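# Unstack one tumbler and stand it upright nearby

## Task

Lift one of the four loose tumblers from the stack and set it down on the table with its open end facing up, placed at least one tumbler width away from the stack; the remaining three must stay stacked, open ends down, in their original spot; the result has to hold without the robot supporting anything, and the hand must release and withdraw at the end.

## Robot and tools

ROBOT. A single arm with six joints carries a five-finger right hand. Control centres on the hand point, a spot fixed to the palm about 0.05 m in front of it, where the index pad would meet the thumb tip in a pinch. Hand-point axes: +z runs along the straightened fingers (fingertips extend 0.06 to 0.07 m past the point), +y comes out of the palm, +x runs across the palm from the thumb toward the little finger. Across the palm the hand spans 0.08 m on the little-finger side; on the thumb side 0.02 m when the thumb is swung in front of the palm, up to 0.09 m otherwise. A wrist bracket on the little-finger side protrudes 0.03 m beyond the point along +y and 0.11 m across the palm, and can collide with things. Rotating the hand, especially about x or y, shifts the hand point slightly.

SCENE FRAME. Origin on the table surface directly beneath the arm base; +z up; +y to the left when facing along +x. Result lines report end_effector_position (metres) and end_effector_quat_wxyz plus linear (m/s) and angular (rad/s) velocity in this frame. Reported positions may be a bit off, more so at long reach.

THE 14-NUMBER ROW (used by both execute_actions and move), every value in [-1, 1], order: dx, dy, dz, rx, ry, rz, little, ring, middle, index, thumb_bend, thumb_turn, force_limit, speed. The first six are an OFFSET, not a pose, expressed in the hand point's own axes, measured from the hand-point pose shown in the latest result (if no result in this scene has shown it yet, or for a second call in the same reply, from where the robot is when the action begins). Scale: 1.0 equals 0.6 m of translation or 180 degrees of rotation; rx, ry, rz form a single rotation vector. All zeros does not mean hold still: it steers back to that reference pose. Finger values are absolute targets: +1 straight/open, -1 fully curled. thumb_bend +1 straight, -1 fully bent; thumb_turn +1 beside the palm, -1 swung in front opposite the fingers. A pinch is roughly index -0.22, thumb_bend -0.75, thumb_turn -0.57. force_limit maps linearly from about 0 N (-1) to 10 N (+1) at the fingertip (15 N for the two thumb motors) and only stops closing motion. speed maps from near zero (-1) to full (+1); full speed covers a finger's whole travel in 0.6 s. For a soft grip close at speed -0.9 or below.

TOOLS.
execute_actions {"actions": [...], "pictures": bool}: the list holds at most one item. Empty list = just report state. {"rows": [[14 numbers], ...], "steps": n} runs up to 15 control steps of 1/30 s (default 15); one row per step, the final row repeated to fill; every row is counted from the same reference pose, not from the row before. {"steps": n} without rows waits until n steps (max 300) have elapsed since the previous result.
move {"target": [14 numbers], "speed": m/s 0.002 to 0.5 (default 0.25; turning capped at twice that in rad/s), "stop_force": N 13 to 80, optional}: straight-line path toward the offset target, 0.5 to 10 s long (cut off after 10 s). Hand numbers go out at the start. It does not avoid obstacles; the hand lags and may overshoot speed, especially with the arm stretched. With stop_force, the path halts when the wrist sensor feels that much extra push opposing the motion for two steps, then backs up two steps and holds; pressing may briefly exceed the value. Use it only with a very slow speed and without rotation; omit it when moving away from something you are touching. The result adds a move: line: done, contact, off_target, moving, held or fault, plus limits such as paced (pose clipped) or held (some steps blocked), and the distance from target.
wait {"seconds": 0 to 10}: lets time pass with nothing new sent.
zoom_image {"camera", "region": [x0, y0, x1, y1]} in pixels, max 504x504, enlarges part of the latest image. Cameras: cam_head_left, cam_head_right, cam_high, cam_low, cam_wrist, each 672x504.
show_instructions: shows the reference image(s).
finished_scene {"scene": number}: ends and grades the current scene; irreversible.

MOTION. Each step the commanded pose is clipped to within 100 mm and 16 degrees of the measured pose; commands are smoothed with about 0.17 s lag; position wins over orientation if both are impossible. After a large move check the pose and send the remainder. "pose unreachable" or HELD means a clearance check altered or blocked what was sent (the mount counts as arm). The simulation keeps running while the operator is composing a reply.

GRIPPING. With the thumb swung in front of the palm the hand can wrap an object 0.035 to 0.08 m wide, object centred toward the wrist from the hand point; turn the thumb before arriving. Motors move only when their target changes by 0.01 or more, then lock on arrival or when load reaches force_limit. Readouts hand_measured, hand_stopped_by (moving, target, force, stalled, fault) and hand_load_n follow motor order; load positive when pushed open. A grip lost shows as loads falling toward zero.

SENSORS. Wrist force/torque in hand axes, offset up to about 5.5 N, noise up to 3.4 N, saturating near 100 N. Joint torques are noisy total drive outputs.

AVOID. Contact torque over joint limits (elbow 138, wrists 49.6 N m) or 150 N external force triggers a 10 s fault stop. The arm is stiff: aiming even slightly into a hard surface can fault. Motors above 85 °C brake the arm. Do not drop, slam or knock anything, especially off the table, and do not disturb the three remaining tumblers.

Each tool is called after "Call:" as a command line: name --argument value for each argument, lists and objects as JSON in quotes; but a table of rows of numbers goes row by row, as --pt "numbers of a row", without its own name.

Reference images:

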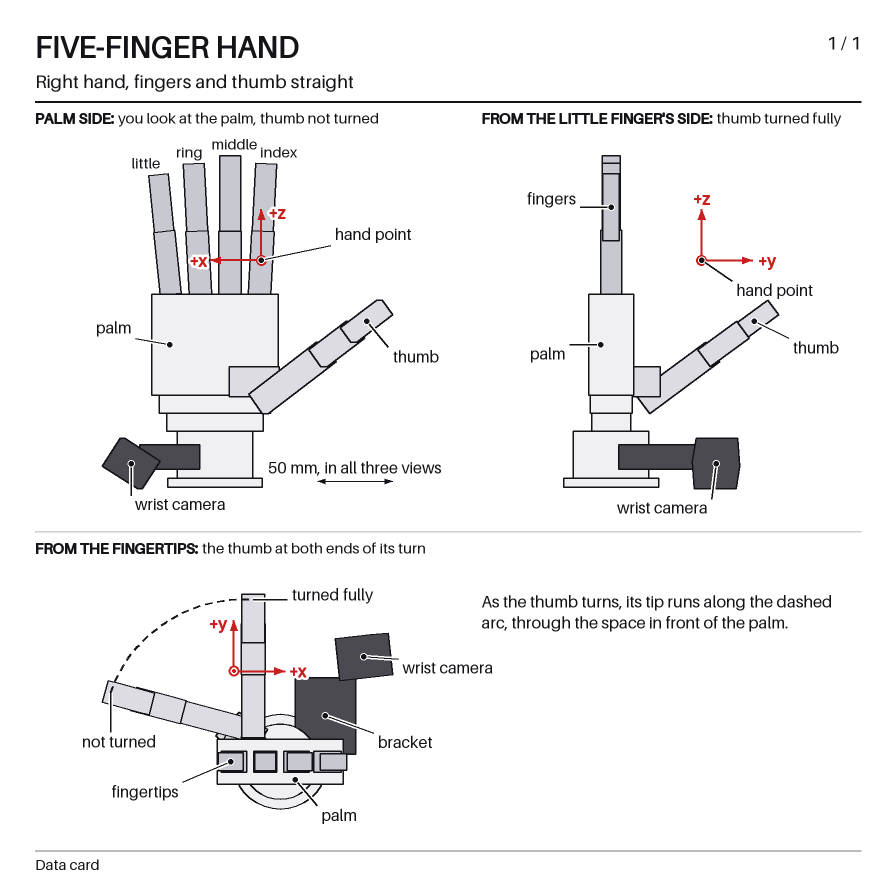

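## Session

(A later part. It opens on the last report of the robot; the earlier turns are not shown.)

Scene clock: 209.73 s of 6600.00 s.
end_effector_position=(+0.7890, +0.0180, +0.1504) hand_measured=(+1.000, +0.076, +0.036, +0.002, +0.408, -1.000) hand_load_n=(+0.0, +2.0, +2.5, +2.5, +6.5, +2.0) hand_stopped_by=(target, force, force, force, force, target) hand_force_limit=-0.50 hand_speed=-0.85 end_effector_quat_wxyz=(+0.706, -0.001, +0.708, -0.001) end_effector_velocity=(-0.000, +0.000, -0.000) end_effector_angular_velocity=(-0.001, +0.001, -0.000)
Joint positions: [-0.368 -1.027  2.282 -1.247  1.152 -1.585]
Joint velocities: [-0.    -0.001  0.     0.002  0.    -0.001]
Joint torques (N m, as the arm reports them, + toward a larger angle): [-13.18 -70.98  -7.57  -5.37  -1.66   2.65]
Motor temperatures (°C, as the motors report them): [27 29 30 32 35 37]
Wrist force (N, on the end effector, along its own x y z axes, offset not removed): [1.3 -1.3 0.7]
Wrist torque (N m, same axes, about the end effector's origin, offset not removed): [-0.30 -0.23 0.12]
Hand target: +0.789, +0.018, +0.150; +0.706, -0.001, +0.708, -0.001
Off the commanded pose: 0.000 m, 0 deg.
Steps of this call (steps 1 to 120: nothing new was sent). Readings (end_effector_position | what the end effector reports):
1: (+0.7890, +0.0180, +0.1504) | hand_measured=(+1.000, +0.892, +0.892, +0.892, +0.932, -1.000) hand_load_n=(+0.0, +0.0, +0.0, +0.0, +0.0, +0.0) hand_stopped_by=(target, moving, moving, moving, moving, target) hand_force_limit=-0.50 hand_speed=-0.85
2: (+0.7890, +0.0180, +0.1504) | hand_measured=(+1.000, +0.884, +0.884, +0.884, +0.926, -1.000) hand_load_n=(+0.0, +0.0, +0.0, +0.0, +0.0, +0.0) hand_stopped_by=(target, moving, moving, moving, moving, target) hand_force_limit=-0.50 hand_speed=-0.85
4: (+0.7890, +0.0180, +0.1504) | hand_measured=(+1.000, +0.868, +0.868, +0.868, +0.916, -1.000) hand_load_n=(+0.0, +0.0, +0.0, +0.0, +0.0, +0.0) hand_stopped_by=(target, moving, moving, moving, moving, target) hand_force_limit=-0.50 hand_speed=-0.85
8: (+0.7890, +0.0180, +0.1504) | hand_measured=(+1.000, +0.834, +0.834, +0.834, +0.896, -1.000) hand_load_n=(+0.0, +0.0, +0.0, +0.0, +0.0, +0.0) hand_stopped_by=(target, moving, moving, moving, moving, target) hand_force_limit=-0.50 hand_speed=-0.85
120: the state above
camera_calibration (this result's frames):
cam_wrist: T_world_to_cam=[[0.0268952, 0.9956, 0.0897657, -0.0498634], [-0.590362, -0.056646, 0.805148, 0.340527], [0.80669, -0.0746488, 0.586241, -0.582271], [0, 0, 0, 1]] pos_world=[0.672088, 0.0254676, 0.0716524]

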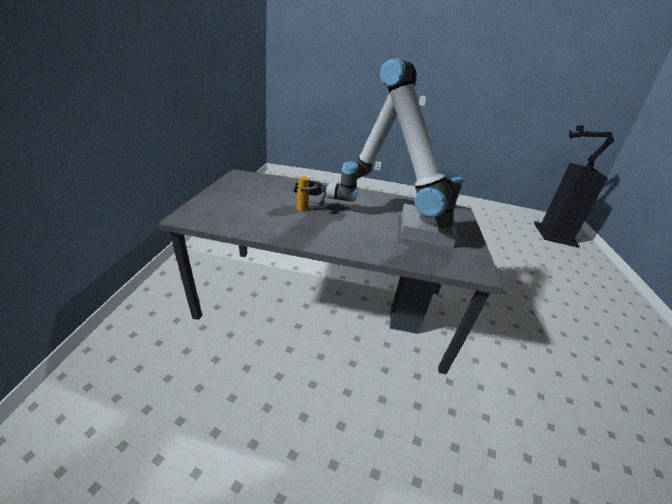

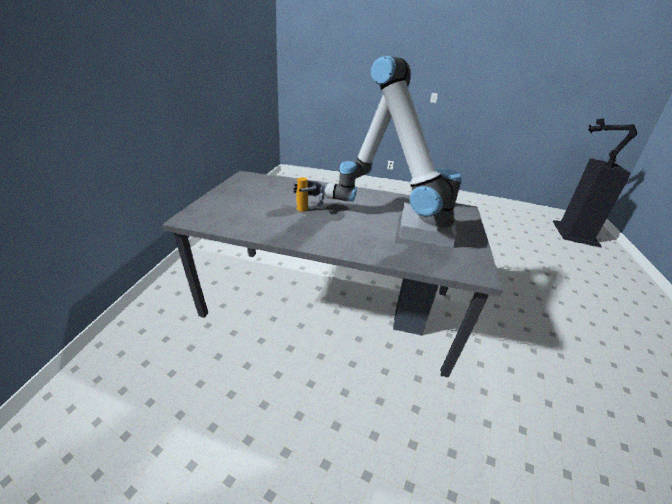

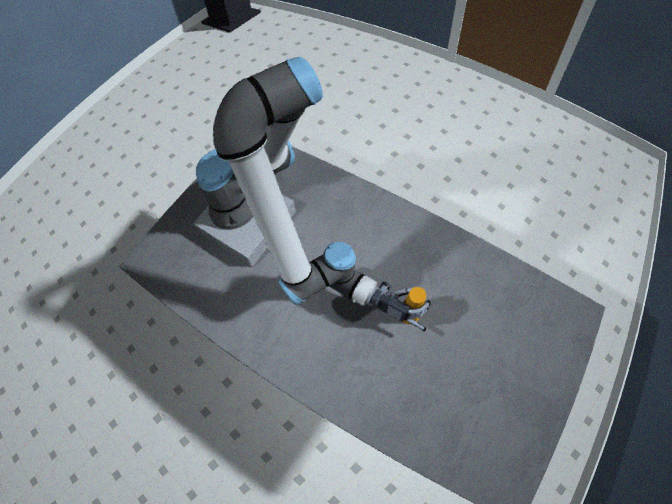

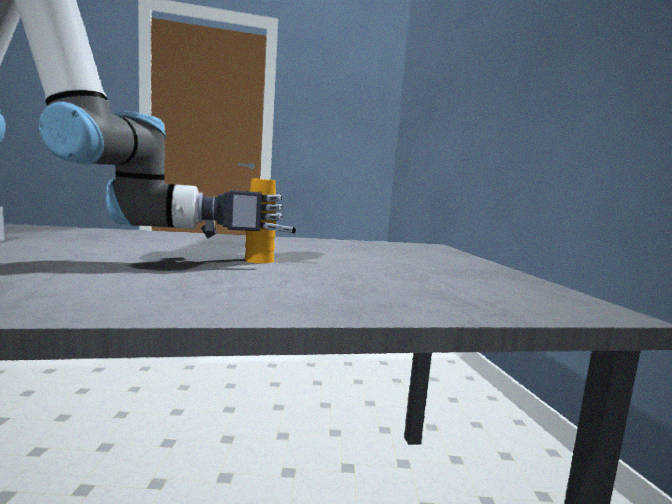

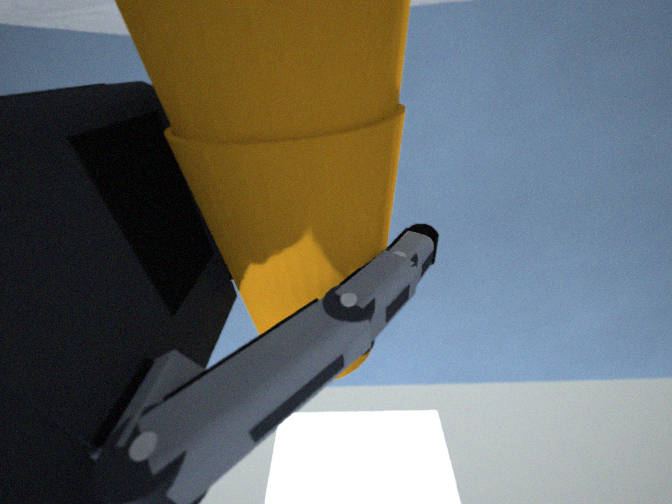

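Call:
execute_actions --actions '[{"rows": [[0,0,0,0,0,0,1,-0.9,-0.9,-0.9,-1,-1,-0.1,-0.92]], "steps": 15}]' --pictures false

Call:
move --target '[-0.04,0,0,0,0,0,1,-0.9,-0.9,-0.9,-1,-1,-0.1,-0.92]' --speed 0.02

Scene clock: 215.87 s of 6600.00 s.
end_effector_position=(+0.7890, +0.0180, +0.1504) hand_measured=(+1.000, +0.044, +0.010, -0.018, +0.410, -1.000) hand_load_n=(+0.0, +5.0, +4.0, +4.0, +11.0, +4.0) hand_stopped_by=(target, force, force, force, force, target) hand_force_limit=-0.10 hand_speed=-0.92 end_effector_quat_wxyz=(+0.706, -0.001, +0.708, -0.001) end_effector_velocity=(-0.000, +0.000, +0.000) end_effector_angular_velocity=(-0.001, +0.000, +0.000)
Joint positions: [-0.368 -1.027  2.282 -1.247  1.152 -1.585]
Joint velocities: [ 0.    -0.001  0.     0.001  0.    -0.001]
Joint torques (N m, as the arm reports them, + toward a larger angle): [-12.53 -67.19  -8.31  -5.09  -1.52   2.05]
Motor temperatures (°C, as the motors report them): [27 29 30 32 35 37]
Wrist force (N, on the end effector, along its own x y z axes, offset not removed): [1.6 -3.1 0.2]
Wrist torque (N m, same axes, about the end effector's origin, offset not removed): [-0.50 -0.21 0.01]
Hand target: +0.789, +0.018, +0.150; +0.706, -0.001, +0.708, -0.001
Off the commanded pose: 0.000 m, 0 deg.
Steps of this call (steps 1 to 90: nothing new was sent; then 2.63 s passed at rest; steps 91 to 105: all 15 steps of this action). Readings (end_effector_position | what the end effector reports):
91: (+0.7890, +0.0180, +0.1504) | hand_measured=(+1.000, +0.076, +0.036, +0.002, +0.408, -1.000) hand_load_n=(+0.0, +2.0, +2.5, +2.5, +6.5, +2.0) hand_stopped_by=(target, moving, moving, moving, force, target) hand_force_limit=-0.10 hand_speed=-0.92
92: (+0.7890, +0.0180, +0.1504) | hand_measured=(+1.000, +0.076, +0.036, +0.002, +0.408, -1.000) hand_load_n=(+0.0, +2.0, +2.5, +2.5, +6.5, +2.0) hand_stopped_by=(target, moving, moving, moving, force, target) hand_force_limit=-0.10 hand_speed=-0.92
94: (+0.7890, +0.0180, +0.1504) | hand_measured=(+1.000, +0.072, +0.032, -0.002, +0.408, -1.000) hand_load_n=(+0.0, +2.0, +3.0, +3.0, +7.0, +2.0) hand_stopped_by=(target, moving, moving, moving, force, target) hand_force_limit=-0.10 hand_speed=-0.92
98: (+0.7890, +0.0180, +0.1504) | hand_measured=(+1.000, +0.056, +0.014, -0.020, +0.410, -1.000) hand_load_n=(+0.0, +3.0, +4.5, +5.0, +10.5, +2.5) hand_stopped_by=(target, moving, moving, force, force, target) hand_force_limit=-0.10 hand_speed=-0.92
105: the state above

Scene clock: 217.60 s of 6600.00 s.
end_effector_position=(+0.7890, +0.0181, +0.1742) hand_measured=(+1.000, +0.044, +0.010, -0.018, +0.410, -1.000) hand_load_n=(+0.0, +5.0, +4.0, +4.0, +11.0, +4.0) hand_stopped_by=(target, force, force, force, force, target) hand_force_limit=-0.10 hand_speed=-0.92 end_effector_quat_wxyz=(+0.706, -0.001, +0.708, -0.001) end_effector_velocity=(+0.000, -0.000, +0.002) end_effector_angular_velocity=(-0.000, +0.001, -0.001)
Joint positions: [-0.367 -1.075  2.282 -1.199  1.152 -1.584]
Joint velocities: [-0.    -0.004 -0.     0.005  0.001 -0.   ]
Joint torques (N m, as the arm reports them, + toward a larger angle): [  9.57 -72.28 -28.67   0.97   2.58   2.28]
Motor temperatures (°C, as the motors report them): [27 29 30 32 35 37]
Wrist force (N, on the end effector, along its own x y z axes, offset not removed): [2.7 -3.0 3.9]
Wrist torque (N m, same axes, about the end effector's origin, offset not removed): [-0.65 -0.46 0.11]
Hand target: +0.789, +0.018, +0.174; +0.706, -0.001, +0.708, -0.001
Off the commanded pose: 0.000 m, 0 deg.
move: done
camera_calibration (this result's frames):
cam_wrist: T_world_to_cam=[[0.0269009, 0.995594, 0.089832, -0.0521106], [-0.590302, -0.0567019, 0.805188, 0.321378], [0.806734, -0.0746884, 0.586176, -0.596199], [0, 0, 0, 1]] pos_world=[0.672086, 0.0255745, 0.0953892]

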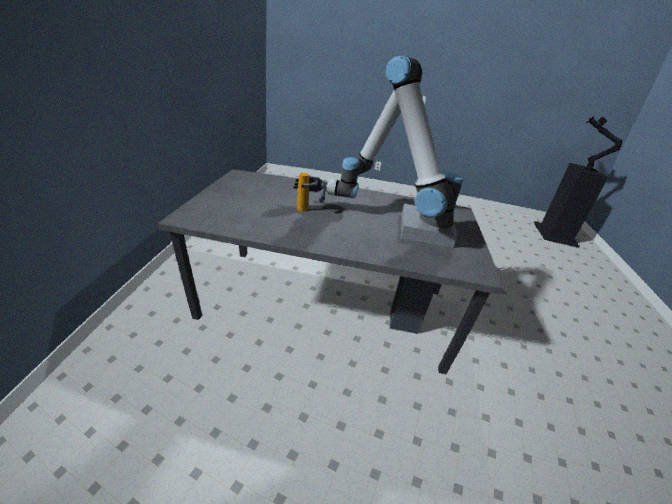

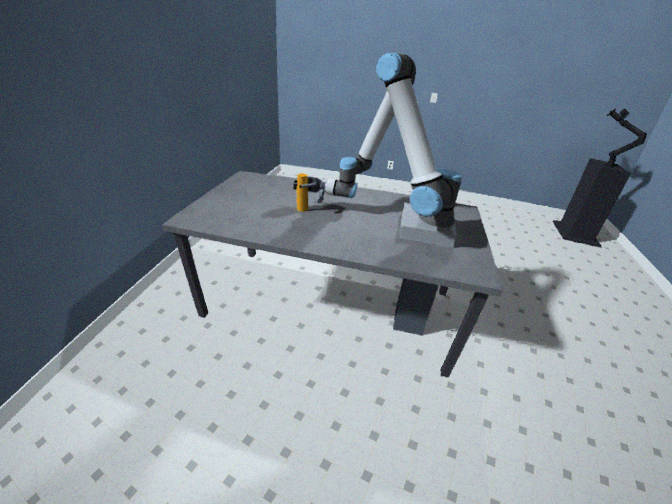

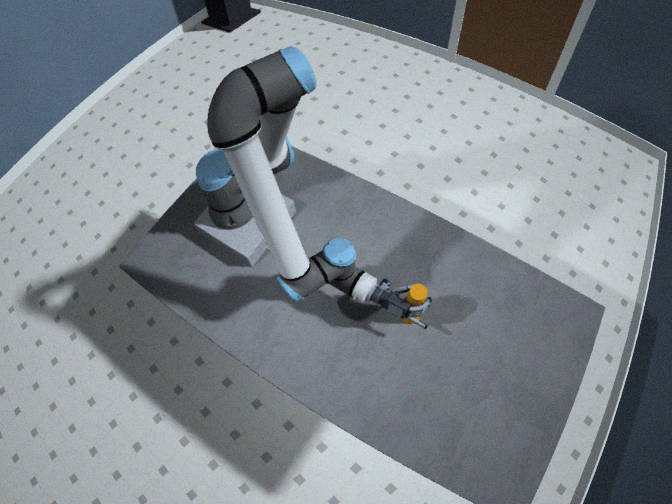

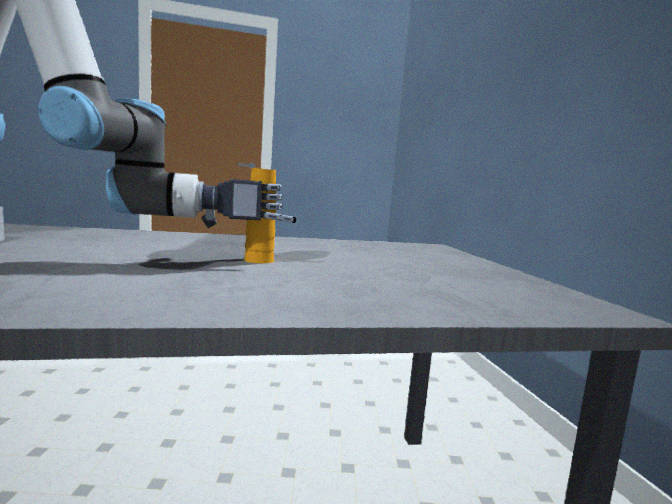

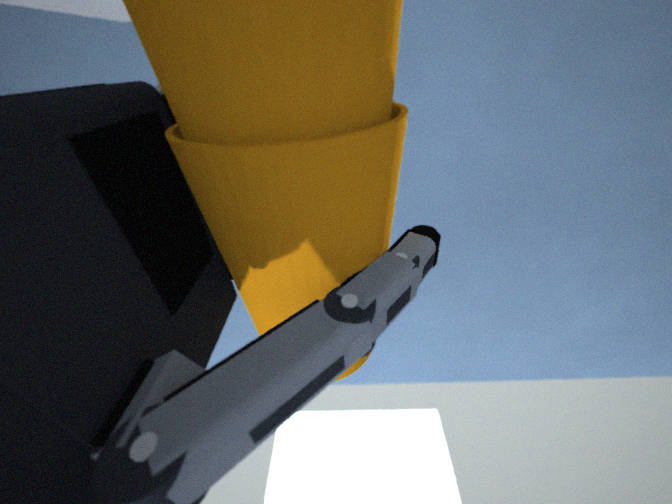

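Call:
move --target '[-0.135,0,0,0,0,0,1,-0.9,-0.9,-0.9,-1,-1,-0.1,-0.92]' --speed 0.06

Scene clock: 225.00 s of 6600.00 s.
end_effector_position=(+0.7892, +0.0184, +0.2549) hand_measured=(+1.000, +0.044, +0.010, -0.018, +0.410, -1.000) hand_load_n=(+0.0, +5.0, +4.0, +4.0, +11.0, +4.0) hand_stopped_by=(target, force, force, force, force, target) hand_force_limit=-0.10 hand_speed=-0.92 end_effector_quat_wxyz=(+0.706, -0.001, +0.708, -0.001) end_effector_velocity=(-0.001, +0.001, +0.001) end_effector_angular_velocity=(+0.002, +0.003, +0.002)
Joint positions: [-0.365 -1.231  2.267 -1.029  1.154 -1.584]
Joint velocities: [ 0.001 -0.003 -0.     0.007 -0.001  0.001]
Joint torques (N m, as the arm reports them, + toward a larger angle): [  6.98 -63.39 -36.6    1.68   2.28  -2.09]
Motor temperatures (°C, as the motors report them): [27 29 30 32 35 37]
Wrist force (N, on the end effector, along its own x y z axes, offset not removed): [0.3 -2.3 2.1]
Wrist torque (N m, same axes, about the end effector's origin, offset not removed): [-0.48 -0.11 0.05]
Hand target: +0.789, +0.018, +0.255; +0.706, -0.001, +0.708, -0.001
Off the commanded pose: 0.000 m, 0 deg.
After step 90, 2.63 s passed at rest.
move: done
camera_calibration (this result's frames):
cam_wrist: T_world_to_cam=[[0.0268983, 0.995577, 0.09002, -0.05966], [-0.590323, -0.0568535, 0.805163, 0.256558], [0.806719, -0.0747984, 0.586182, -0.643655], [0, 0, 0, 1]] pos_world=[0.672305, 0.0258379, 0.176099]

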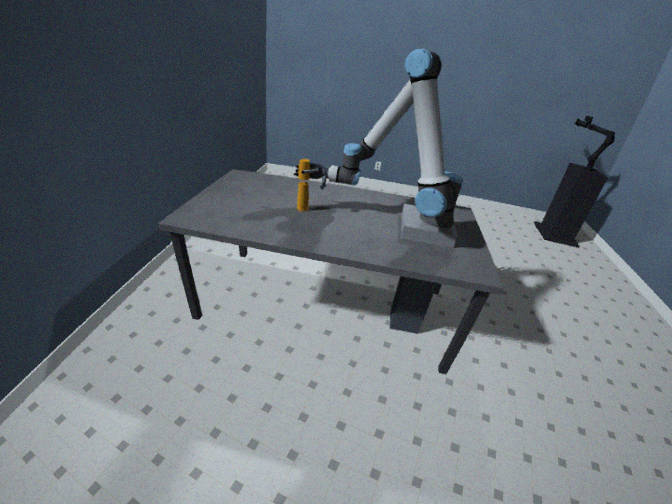

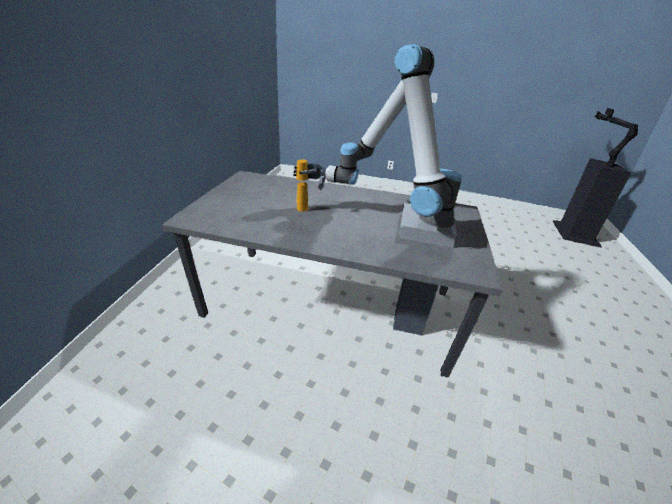

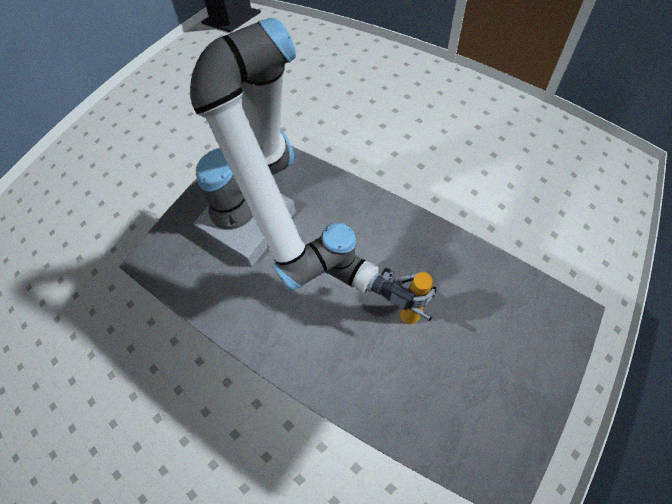

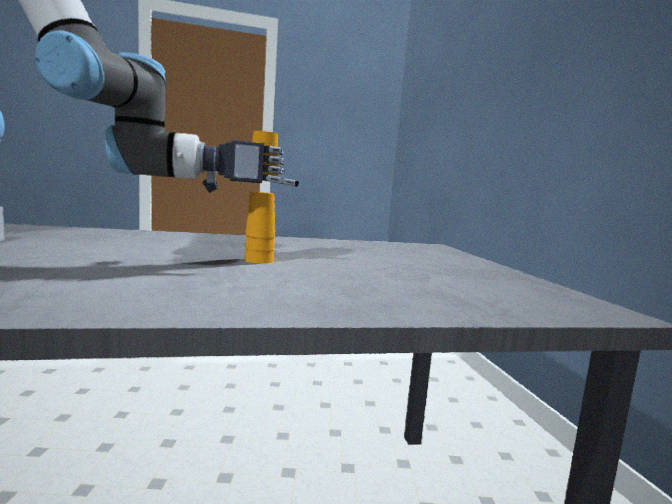

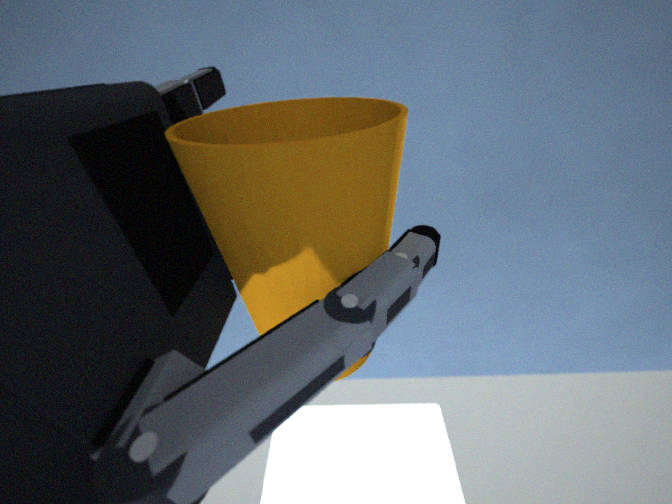

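Call:
move --target '[0,0.318,-0.04,0,0,0,1,-0.9,-0.9,-0.9,-1,-1,-0.1,-0.92]' --speed 0.2

Call:
move --target '[0.17,0,0,0,0,0.95,1,-0.9,-0.9,-0.9,-1,-1,-0.1,-0.92]' --speed 0.4

Scene clock: 244.27 s of 6600.00 s.
end_effector_position=(+0.7654, +0.2088, +0.2544) hand_measured=(+1.000, +0.044, +0.010, -0.018, +0.410, -1.000) hand_load_n=(+0.0, +5.0, +4.0, +4.0, +11.0, +4.0) hand_stopped_by=(target, force, force, force, force, target) hand_force_limit=-0.10 hand_speed=-0.92 end_effector_quat_wxyz=(+0.706, -0.001, +0.708, -0.001) end_effector_velocity=(+0.000, +0.003, -0.001) end_effector_angular_velocity=(+0.000, +0.002, -0.001)
Joint positions: [ 0.002 -1.232  2.275 -1.036  1.521 -1.581]
Joint velocities: [ 0.006  0.002 -0.002  0.002  0.006  0.   ]
Joint torques (N m, as the arm reports them, + toward a larger angle): [ 10.89 -41.   -37.03   1.16   2.63   2.85]
Motor temperatures (°C, as the motors report them): [27 29 30 32 35 37]
Wrist force (N, on the end effector, along its own x y z axes, offset not removed): [1.2 -1.0 2.8]
Wrist torque (N m, same axes, about the end effector's origin, offset not removed): [-0.35 -0.20 0.02]
Hand target: +0.765, +0.209, +0.254; +0.706, -0.001, +0.708, -0.001
Off the commanded pose: 0.000 m, 0 deg.
After step 90, 14.73 s passed at rest.
move: done
camera_calibration (this result's frames):
cam_wrist: T_world_to_cam=[[0.0268032, 0.995576, 0.0900595, -0.24851], [-0.590338, -0.0569399, 0.805145, 0.25374], [0.806711, -0.074746, 0.5862, -0.609923], [0, 0, 0, 1]] pos_world=[0.648484, 0.216269, 0.17562]

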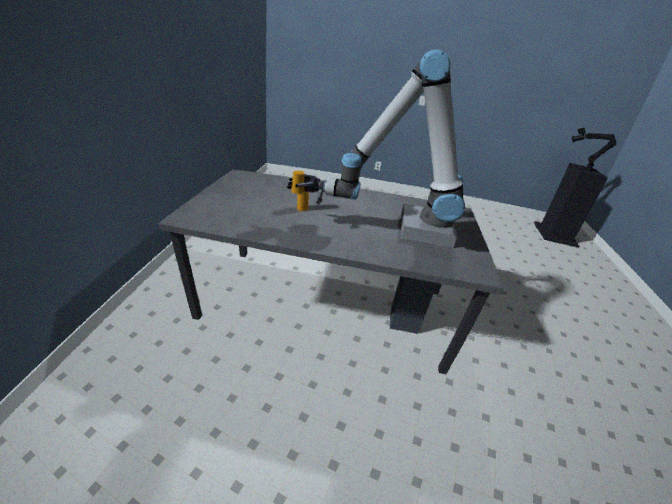

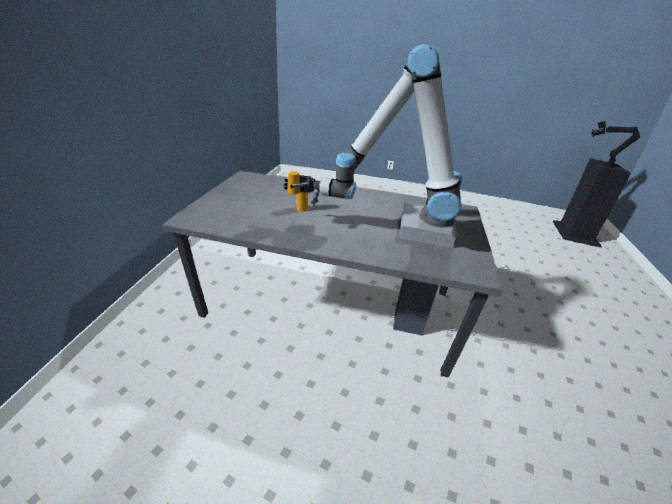

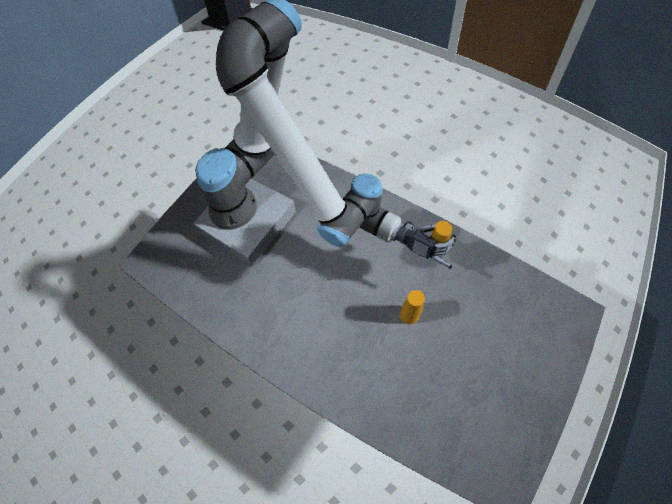

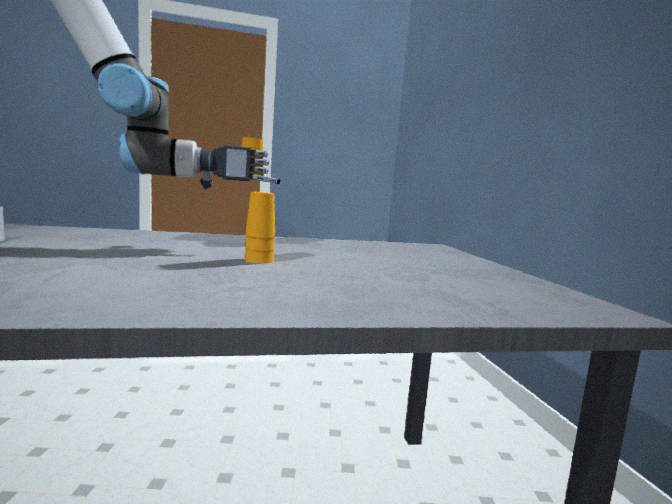

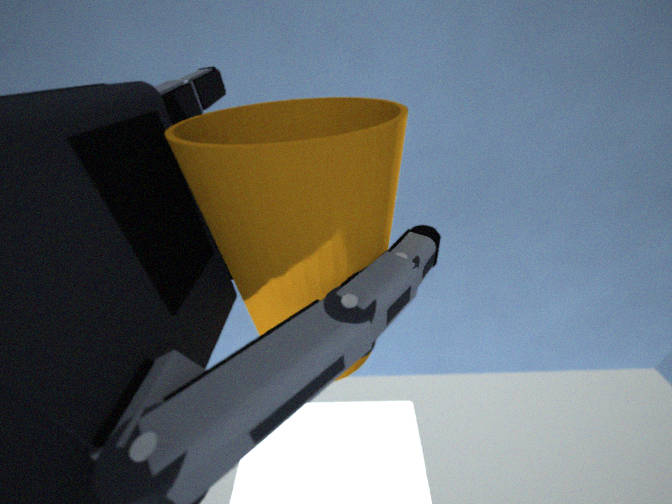

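Scene clock: 248.60 s of 6600.00 s.
end_effector_position=(+0.7653, +0.2084, +0.1525) hand_measured=(+1.000, +0.044, +0.010, -0.018, +0.410, -1.000) hand_load_n=(+0.0, +4.5, +4.0, +4.5, +11.0, +4.5) hand_stopped_by=(target, force, force, force, force, target) hand_force_limit=-0.10 hand_speed=-0.92 end_effector_quat_wxyz=(+0.057, +0.706, +0.057, +0.704) end_effector_velocity=(+0.000, -0.000, +0.001) end_effector_angular_velocity=(+0.012, -0.001, -0.000)
Joint positions: [ 0.242 -1.088  2.191 -1.096  1.761  1.404]
Joint velocities: [-0.001 -0.002 -0.     0.002 -0.001  0.012]
Joint torques (N m, as the arm reports them, + toward a larger angle): [-12.75 -75.69 -13.96   1.11  -1.84   2.82]
Motor temperatures (°C, as the motors report them): [27 29 30 32 35 37]
Wrist force (N, on the end effector, along its own x y z axes, offset not removed): [2.4 -3.7 -0.9]
Wrist torque (N m, same axes, about the end effector's origin, offset not removed): [-0.54 -0.44 0.20]
Hand target: +0.765, +0.208, +0.153; +0.057, +0.706, +0.057, +0.704
Off the commanded pose: 0.000 m, 0 deg.
move: done
camera_calibration (this result's frames):
cam_wrist: T_world_to_cam=[[0.0265564, -0.997347, 0.0677704, 0.179965], [-0.594313, -0.070264, -0.801158, 0.586477], [0.803795, -0.0190009, -0.594603, -0.37941], [0, 0, 0, 1]] pos_world=[0.64874, 0.213487, 0.232066]

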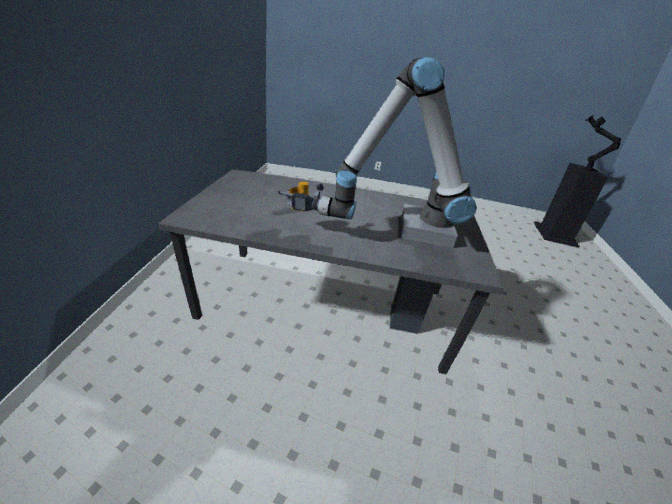

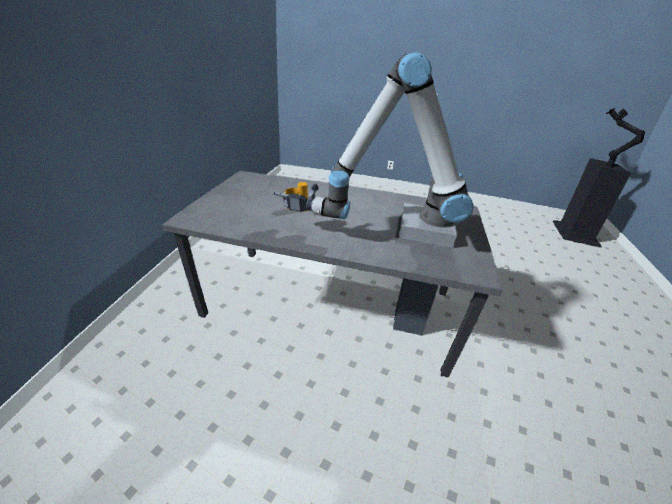

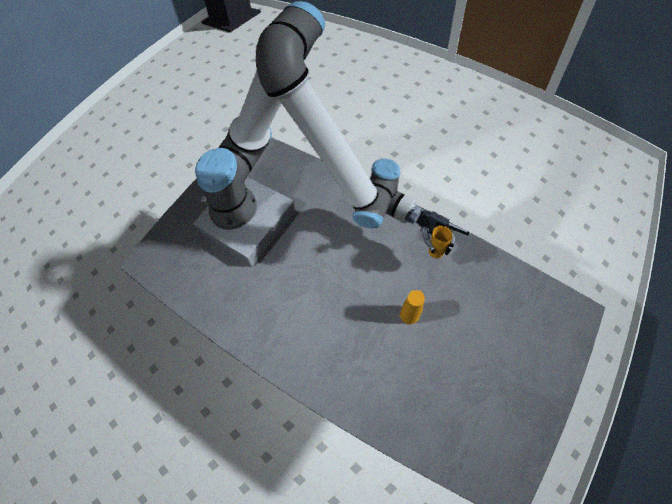

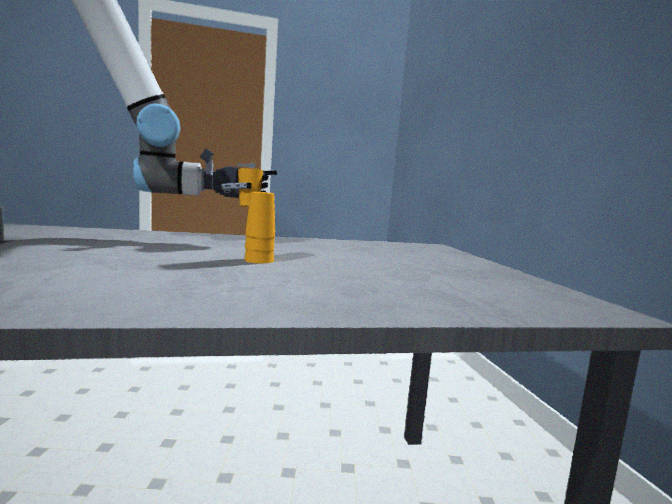

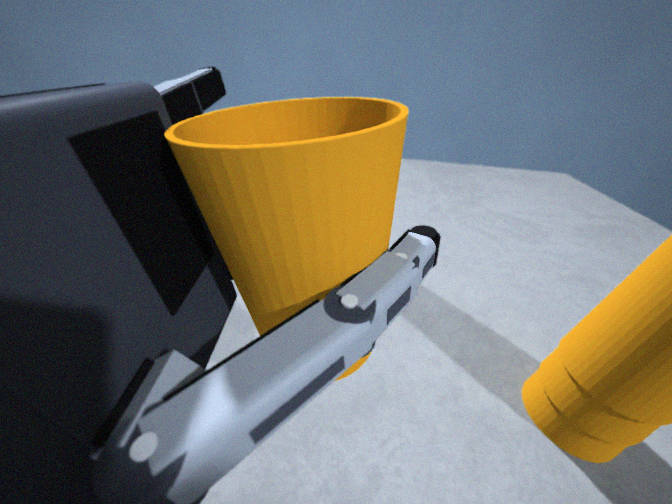

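Call:
move --target '[-0.144,-0.0233,-0.117,0,0,0.051,1,-0.9,-0.9,-0.9,-1,-1,-0.1,-0.92]' --speed 0.12

Call:
zoom_image --camera "cam_low" --region '[120, 160, 280, 270]'

Scene clock: 258.83 s of 6600.00 s.
end_effector_position=(+0.6950, +0.2084, +0.0654) hand_measured=(+1.000, +0.044, +0.010, -0.018, +0.410, -1.000) hand_load_n=(+0.0, +4.5, +4.0, +4.5, +11.0, +4.5) hand_stopped_by=(target, force, force, force, force, target) hand_force_limit=-0.10 hand_speed=-0.92 end_effector_quat_wxyz=(+0.001, +0.708, +0.001, +0.706) end_effector_velocity=(-0.001, -0.000, -0.002) end_effector_angular_velocity=(+0.002, +0.000, -0.001)
Joint positions: [ 0.261 -0.986  2.315 -1.322  1.78   1.564]
Joint velocities: [-0.     0.003  0.001 -0.004  0.     0.002]
Joint torques (N m, as the arm reports them, + toward a larger angle): [  8.43 -47.22  -4.5   -5.62   2.43   2.18]
Motor temperatures (°C, as the motors report them): [27 29 30 32 35 37]
Wrist force (N, on the end effector, along its own x y z axes, offset not removed): [0.5 -2.4 2.1]
Wrist torque (N m, same axes, about the end effector's origin, offset not removed): [-0.45 -0.29 0.18]
Hand target: +0.695, +0.208, +0.065; +0.001, +0.708, +0.000, +0.706
Off the commanded pose: 0.000 m, 0 deg.
After step 90, 5.80 s passed at rest.
move: done
camera_calibration (this result's frames):
cam_wrist: T_world_to_cam=[[0.0261535, -0.995423, -0.0919178, 0.198059], [-0.594349, 0.0584487, -0.80208, 0.448186], [0.803782, 0.0756085, -0.590101, -0.394689], [0, 0, 0, 1]] pos_world=[0.578443, 0.200799, 0.14478]

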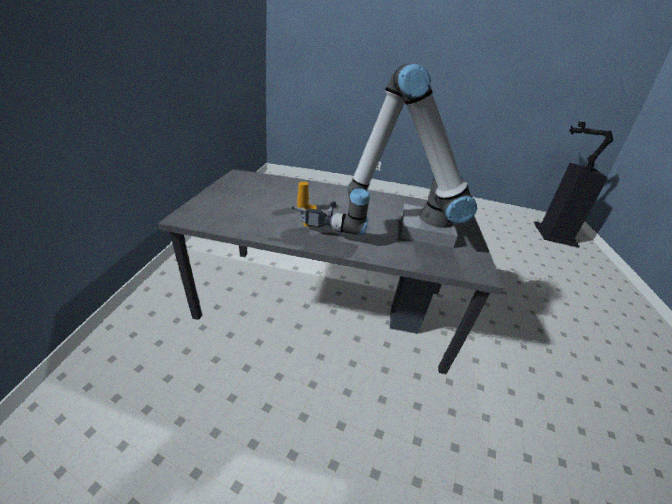

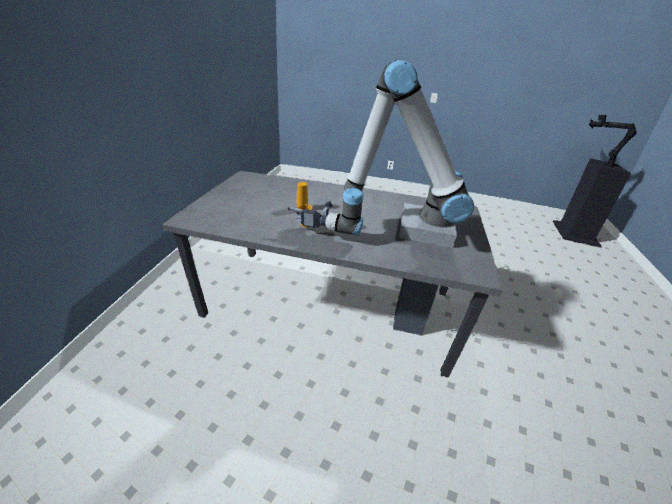

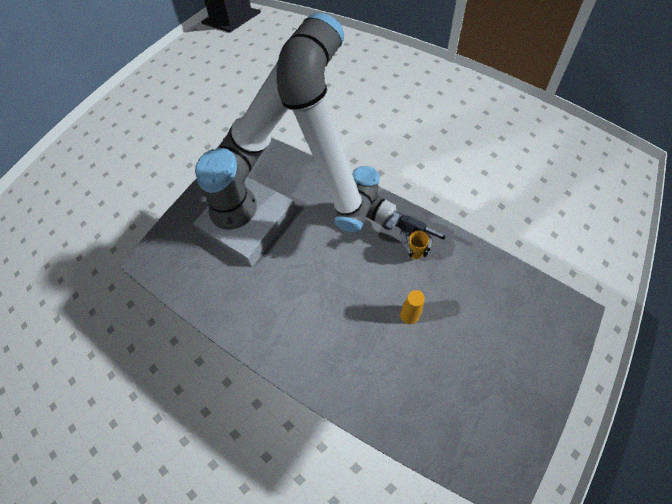

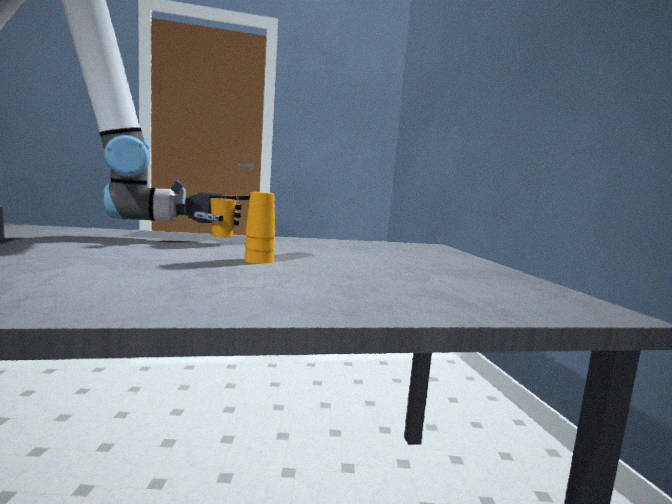

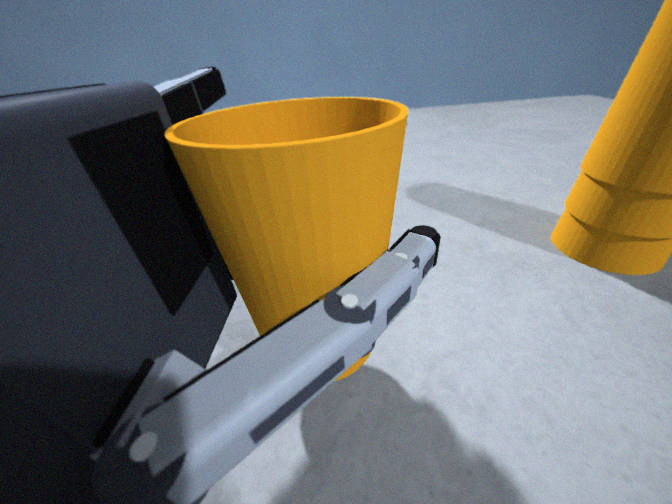

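Region (120, 160, 280, 270) of cam_low's 672x504 image, scaled by 3.150, with more detail than that image has; it fills the top 346 rows of this view, and the rest is white.

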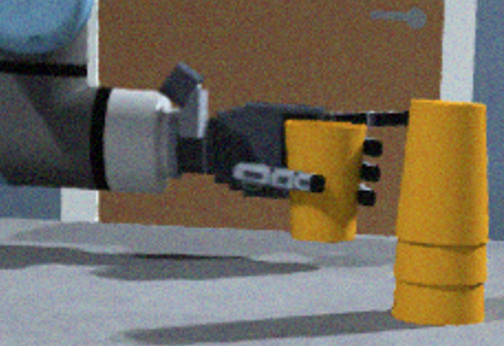

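Call:
move --target '[-0.04,0,0,0,0,0,1,-0.9,-0.9,-0.9,-1,-1,-0.1,-0.92]' --speed 0.02 --stop_force 13

Call:
zoom_image --camera "cam_low" --region '[160, 180, 280, 270]'

Scene clock: 270.87 s of 6600.00 s.
end_effector_position=(+0.6949, +0.2084, +0.0417) hand_measured=(+1.000, +0.044, +0.010, -0.018, +0.410, -1.000) hand_load_n=(+0.0, +4.5, +4.0, +4.5, +11.0, +4.5) hand_stopped_by=(target, force, force, force, force, target) hand_force_limit=-0.10 hand_speed=-0.92 end_effector_quat_wxyz=(+0.001, +0.708, +0.001, +0.706) end_effector_velocity=(+0.000, -0.000, -0.002) end_effector_angular_velocity=(+0.000, -0.001, -0.001)
Joint positions: [ 0.26  -0.934  2.31  -1.368  1.78   1.564]
Joint velocities: [-0.     0.004 -0.001 -0.004  0.001  0.   ]
Joint torques (N m, as the arm reports them, + toward a larger angle): [-12.21 -50.37 -22.67  -5.34  -1.92  -2.03]
Motor temperatures (°C, as the motors report them): [27 29 30 32 35 37]
Wrist force (N, on the end effector, along its own x y z axes, offset not removed): [0.0 -3.3 2.8]
Wrist torque (N m, same axes, about the end effector's origin, offset not removed): [-0.72 -0.20 0.07]
Hand target: +0.695, +0.208, +0.041; +0.001, +0.708, +0.001, +0.706
Off the commanded pose: 0.000 m, 0 deg.
After step 90, 7.57 s passed at rest.
move: done
camera_calibration (this result's frames):
cam_wrist: T_world_to_cam=[[0.0261516, -0.995423, -0.0919243, 0.195851], [-0.594361, 0.0584539, -0.802071, 0.429097], [0.803773, 0.0756117, -0.590112, -0.408654], [0, 0, 0, 1]] pos_world=[0.578382, 0.200771, 0.121018]

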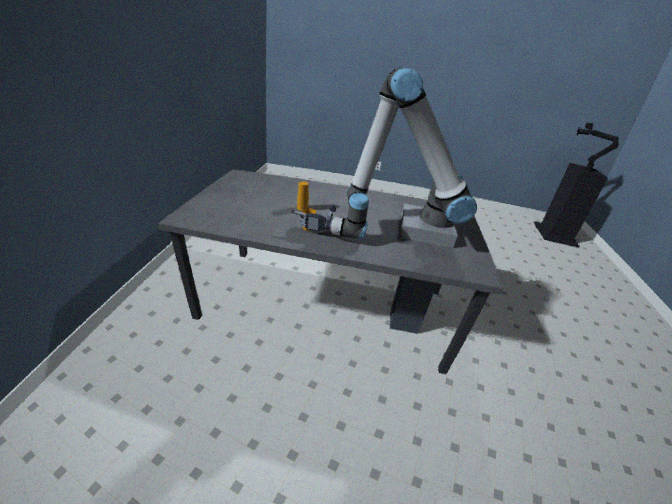

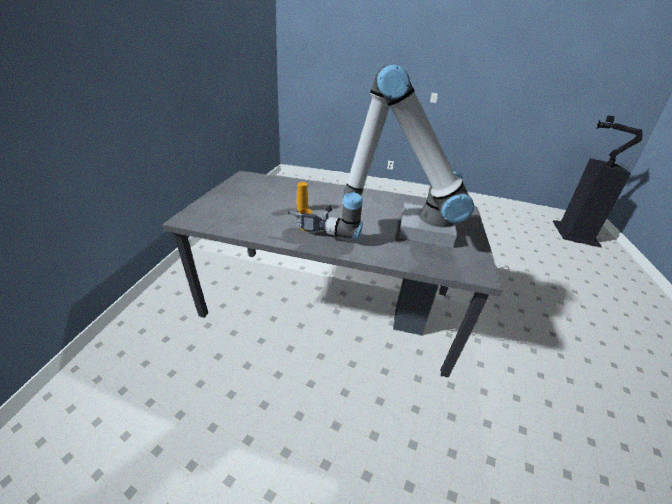

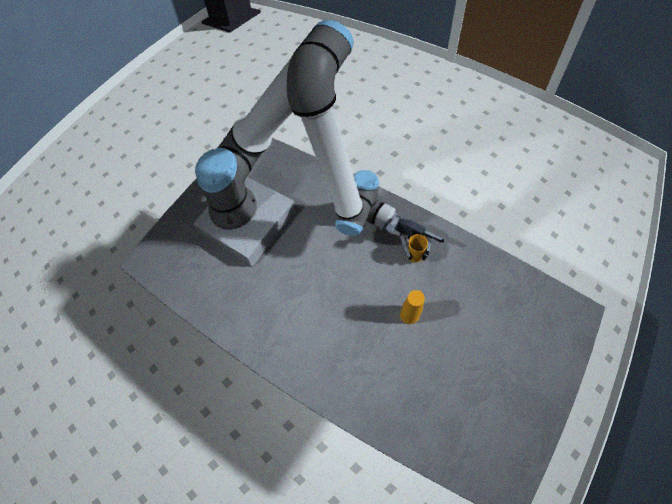

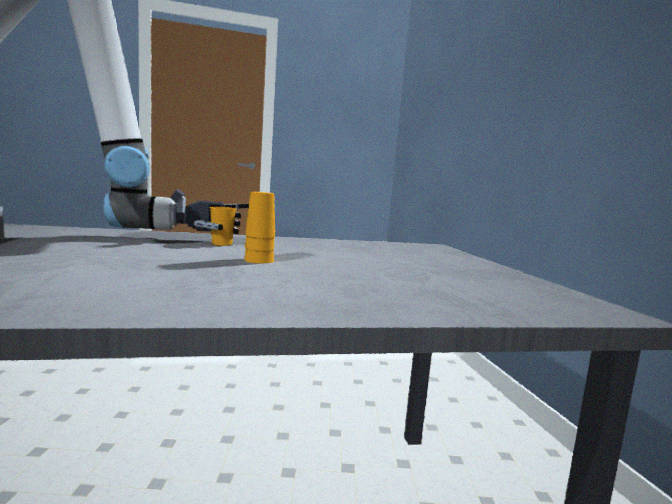

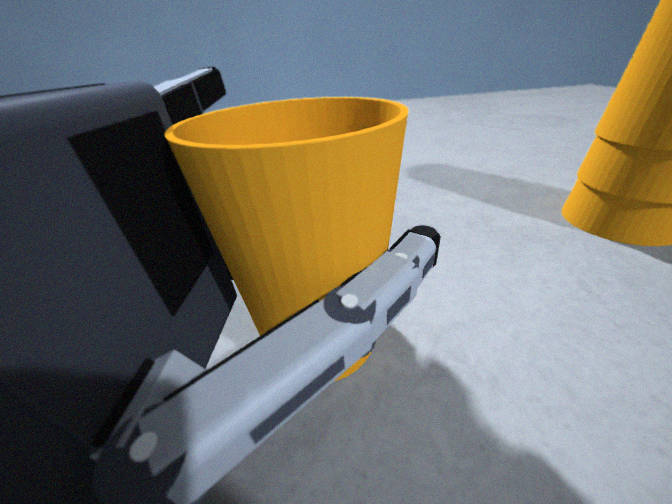

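Region (160, 180, 280, 270) of cam_low's 672x504 image, scaled by 4.200, with more detail than that image has; it fills the top 378 rows of this view, and the rest is white.

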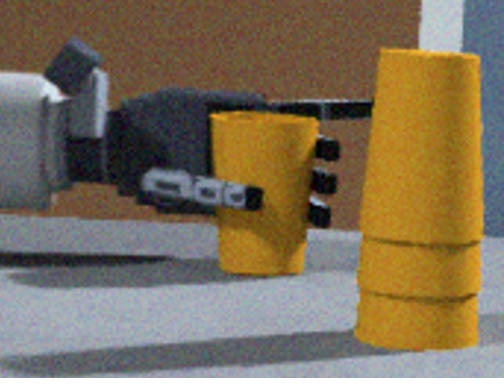

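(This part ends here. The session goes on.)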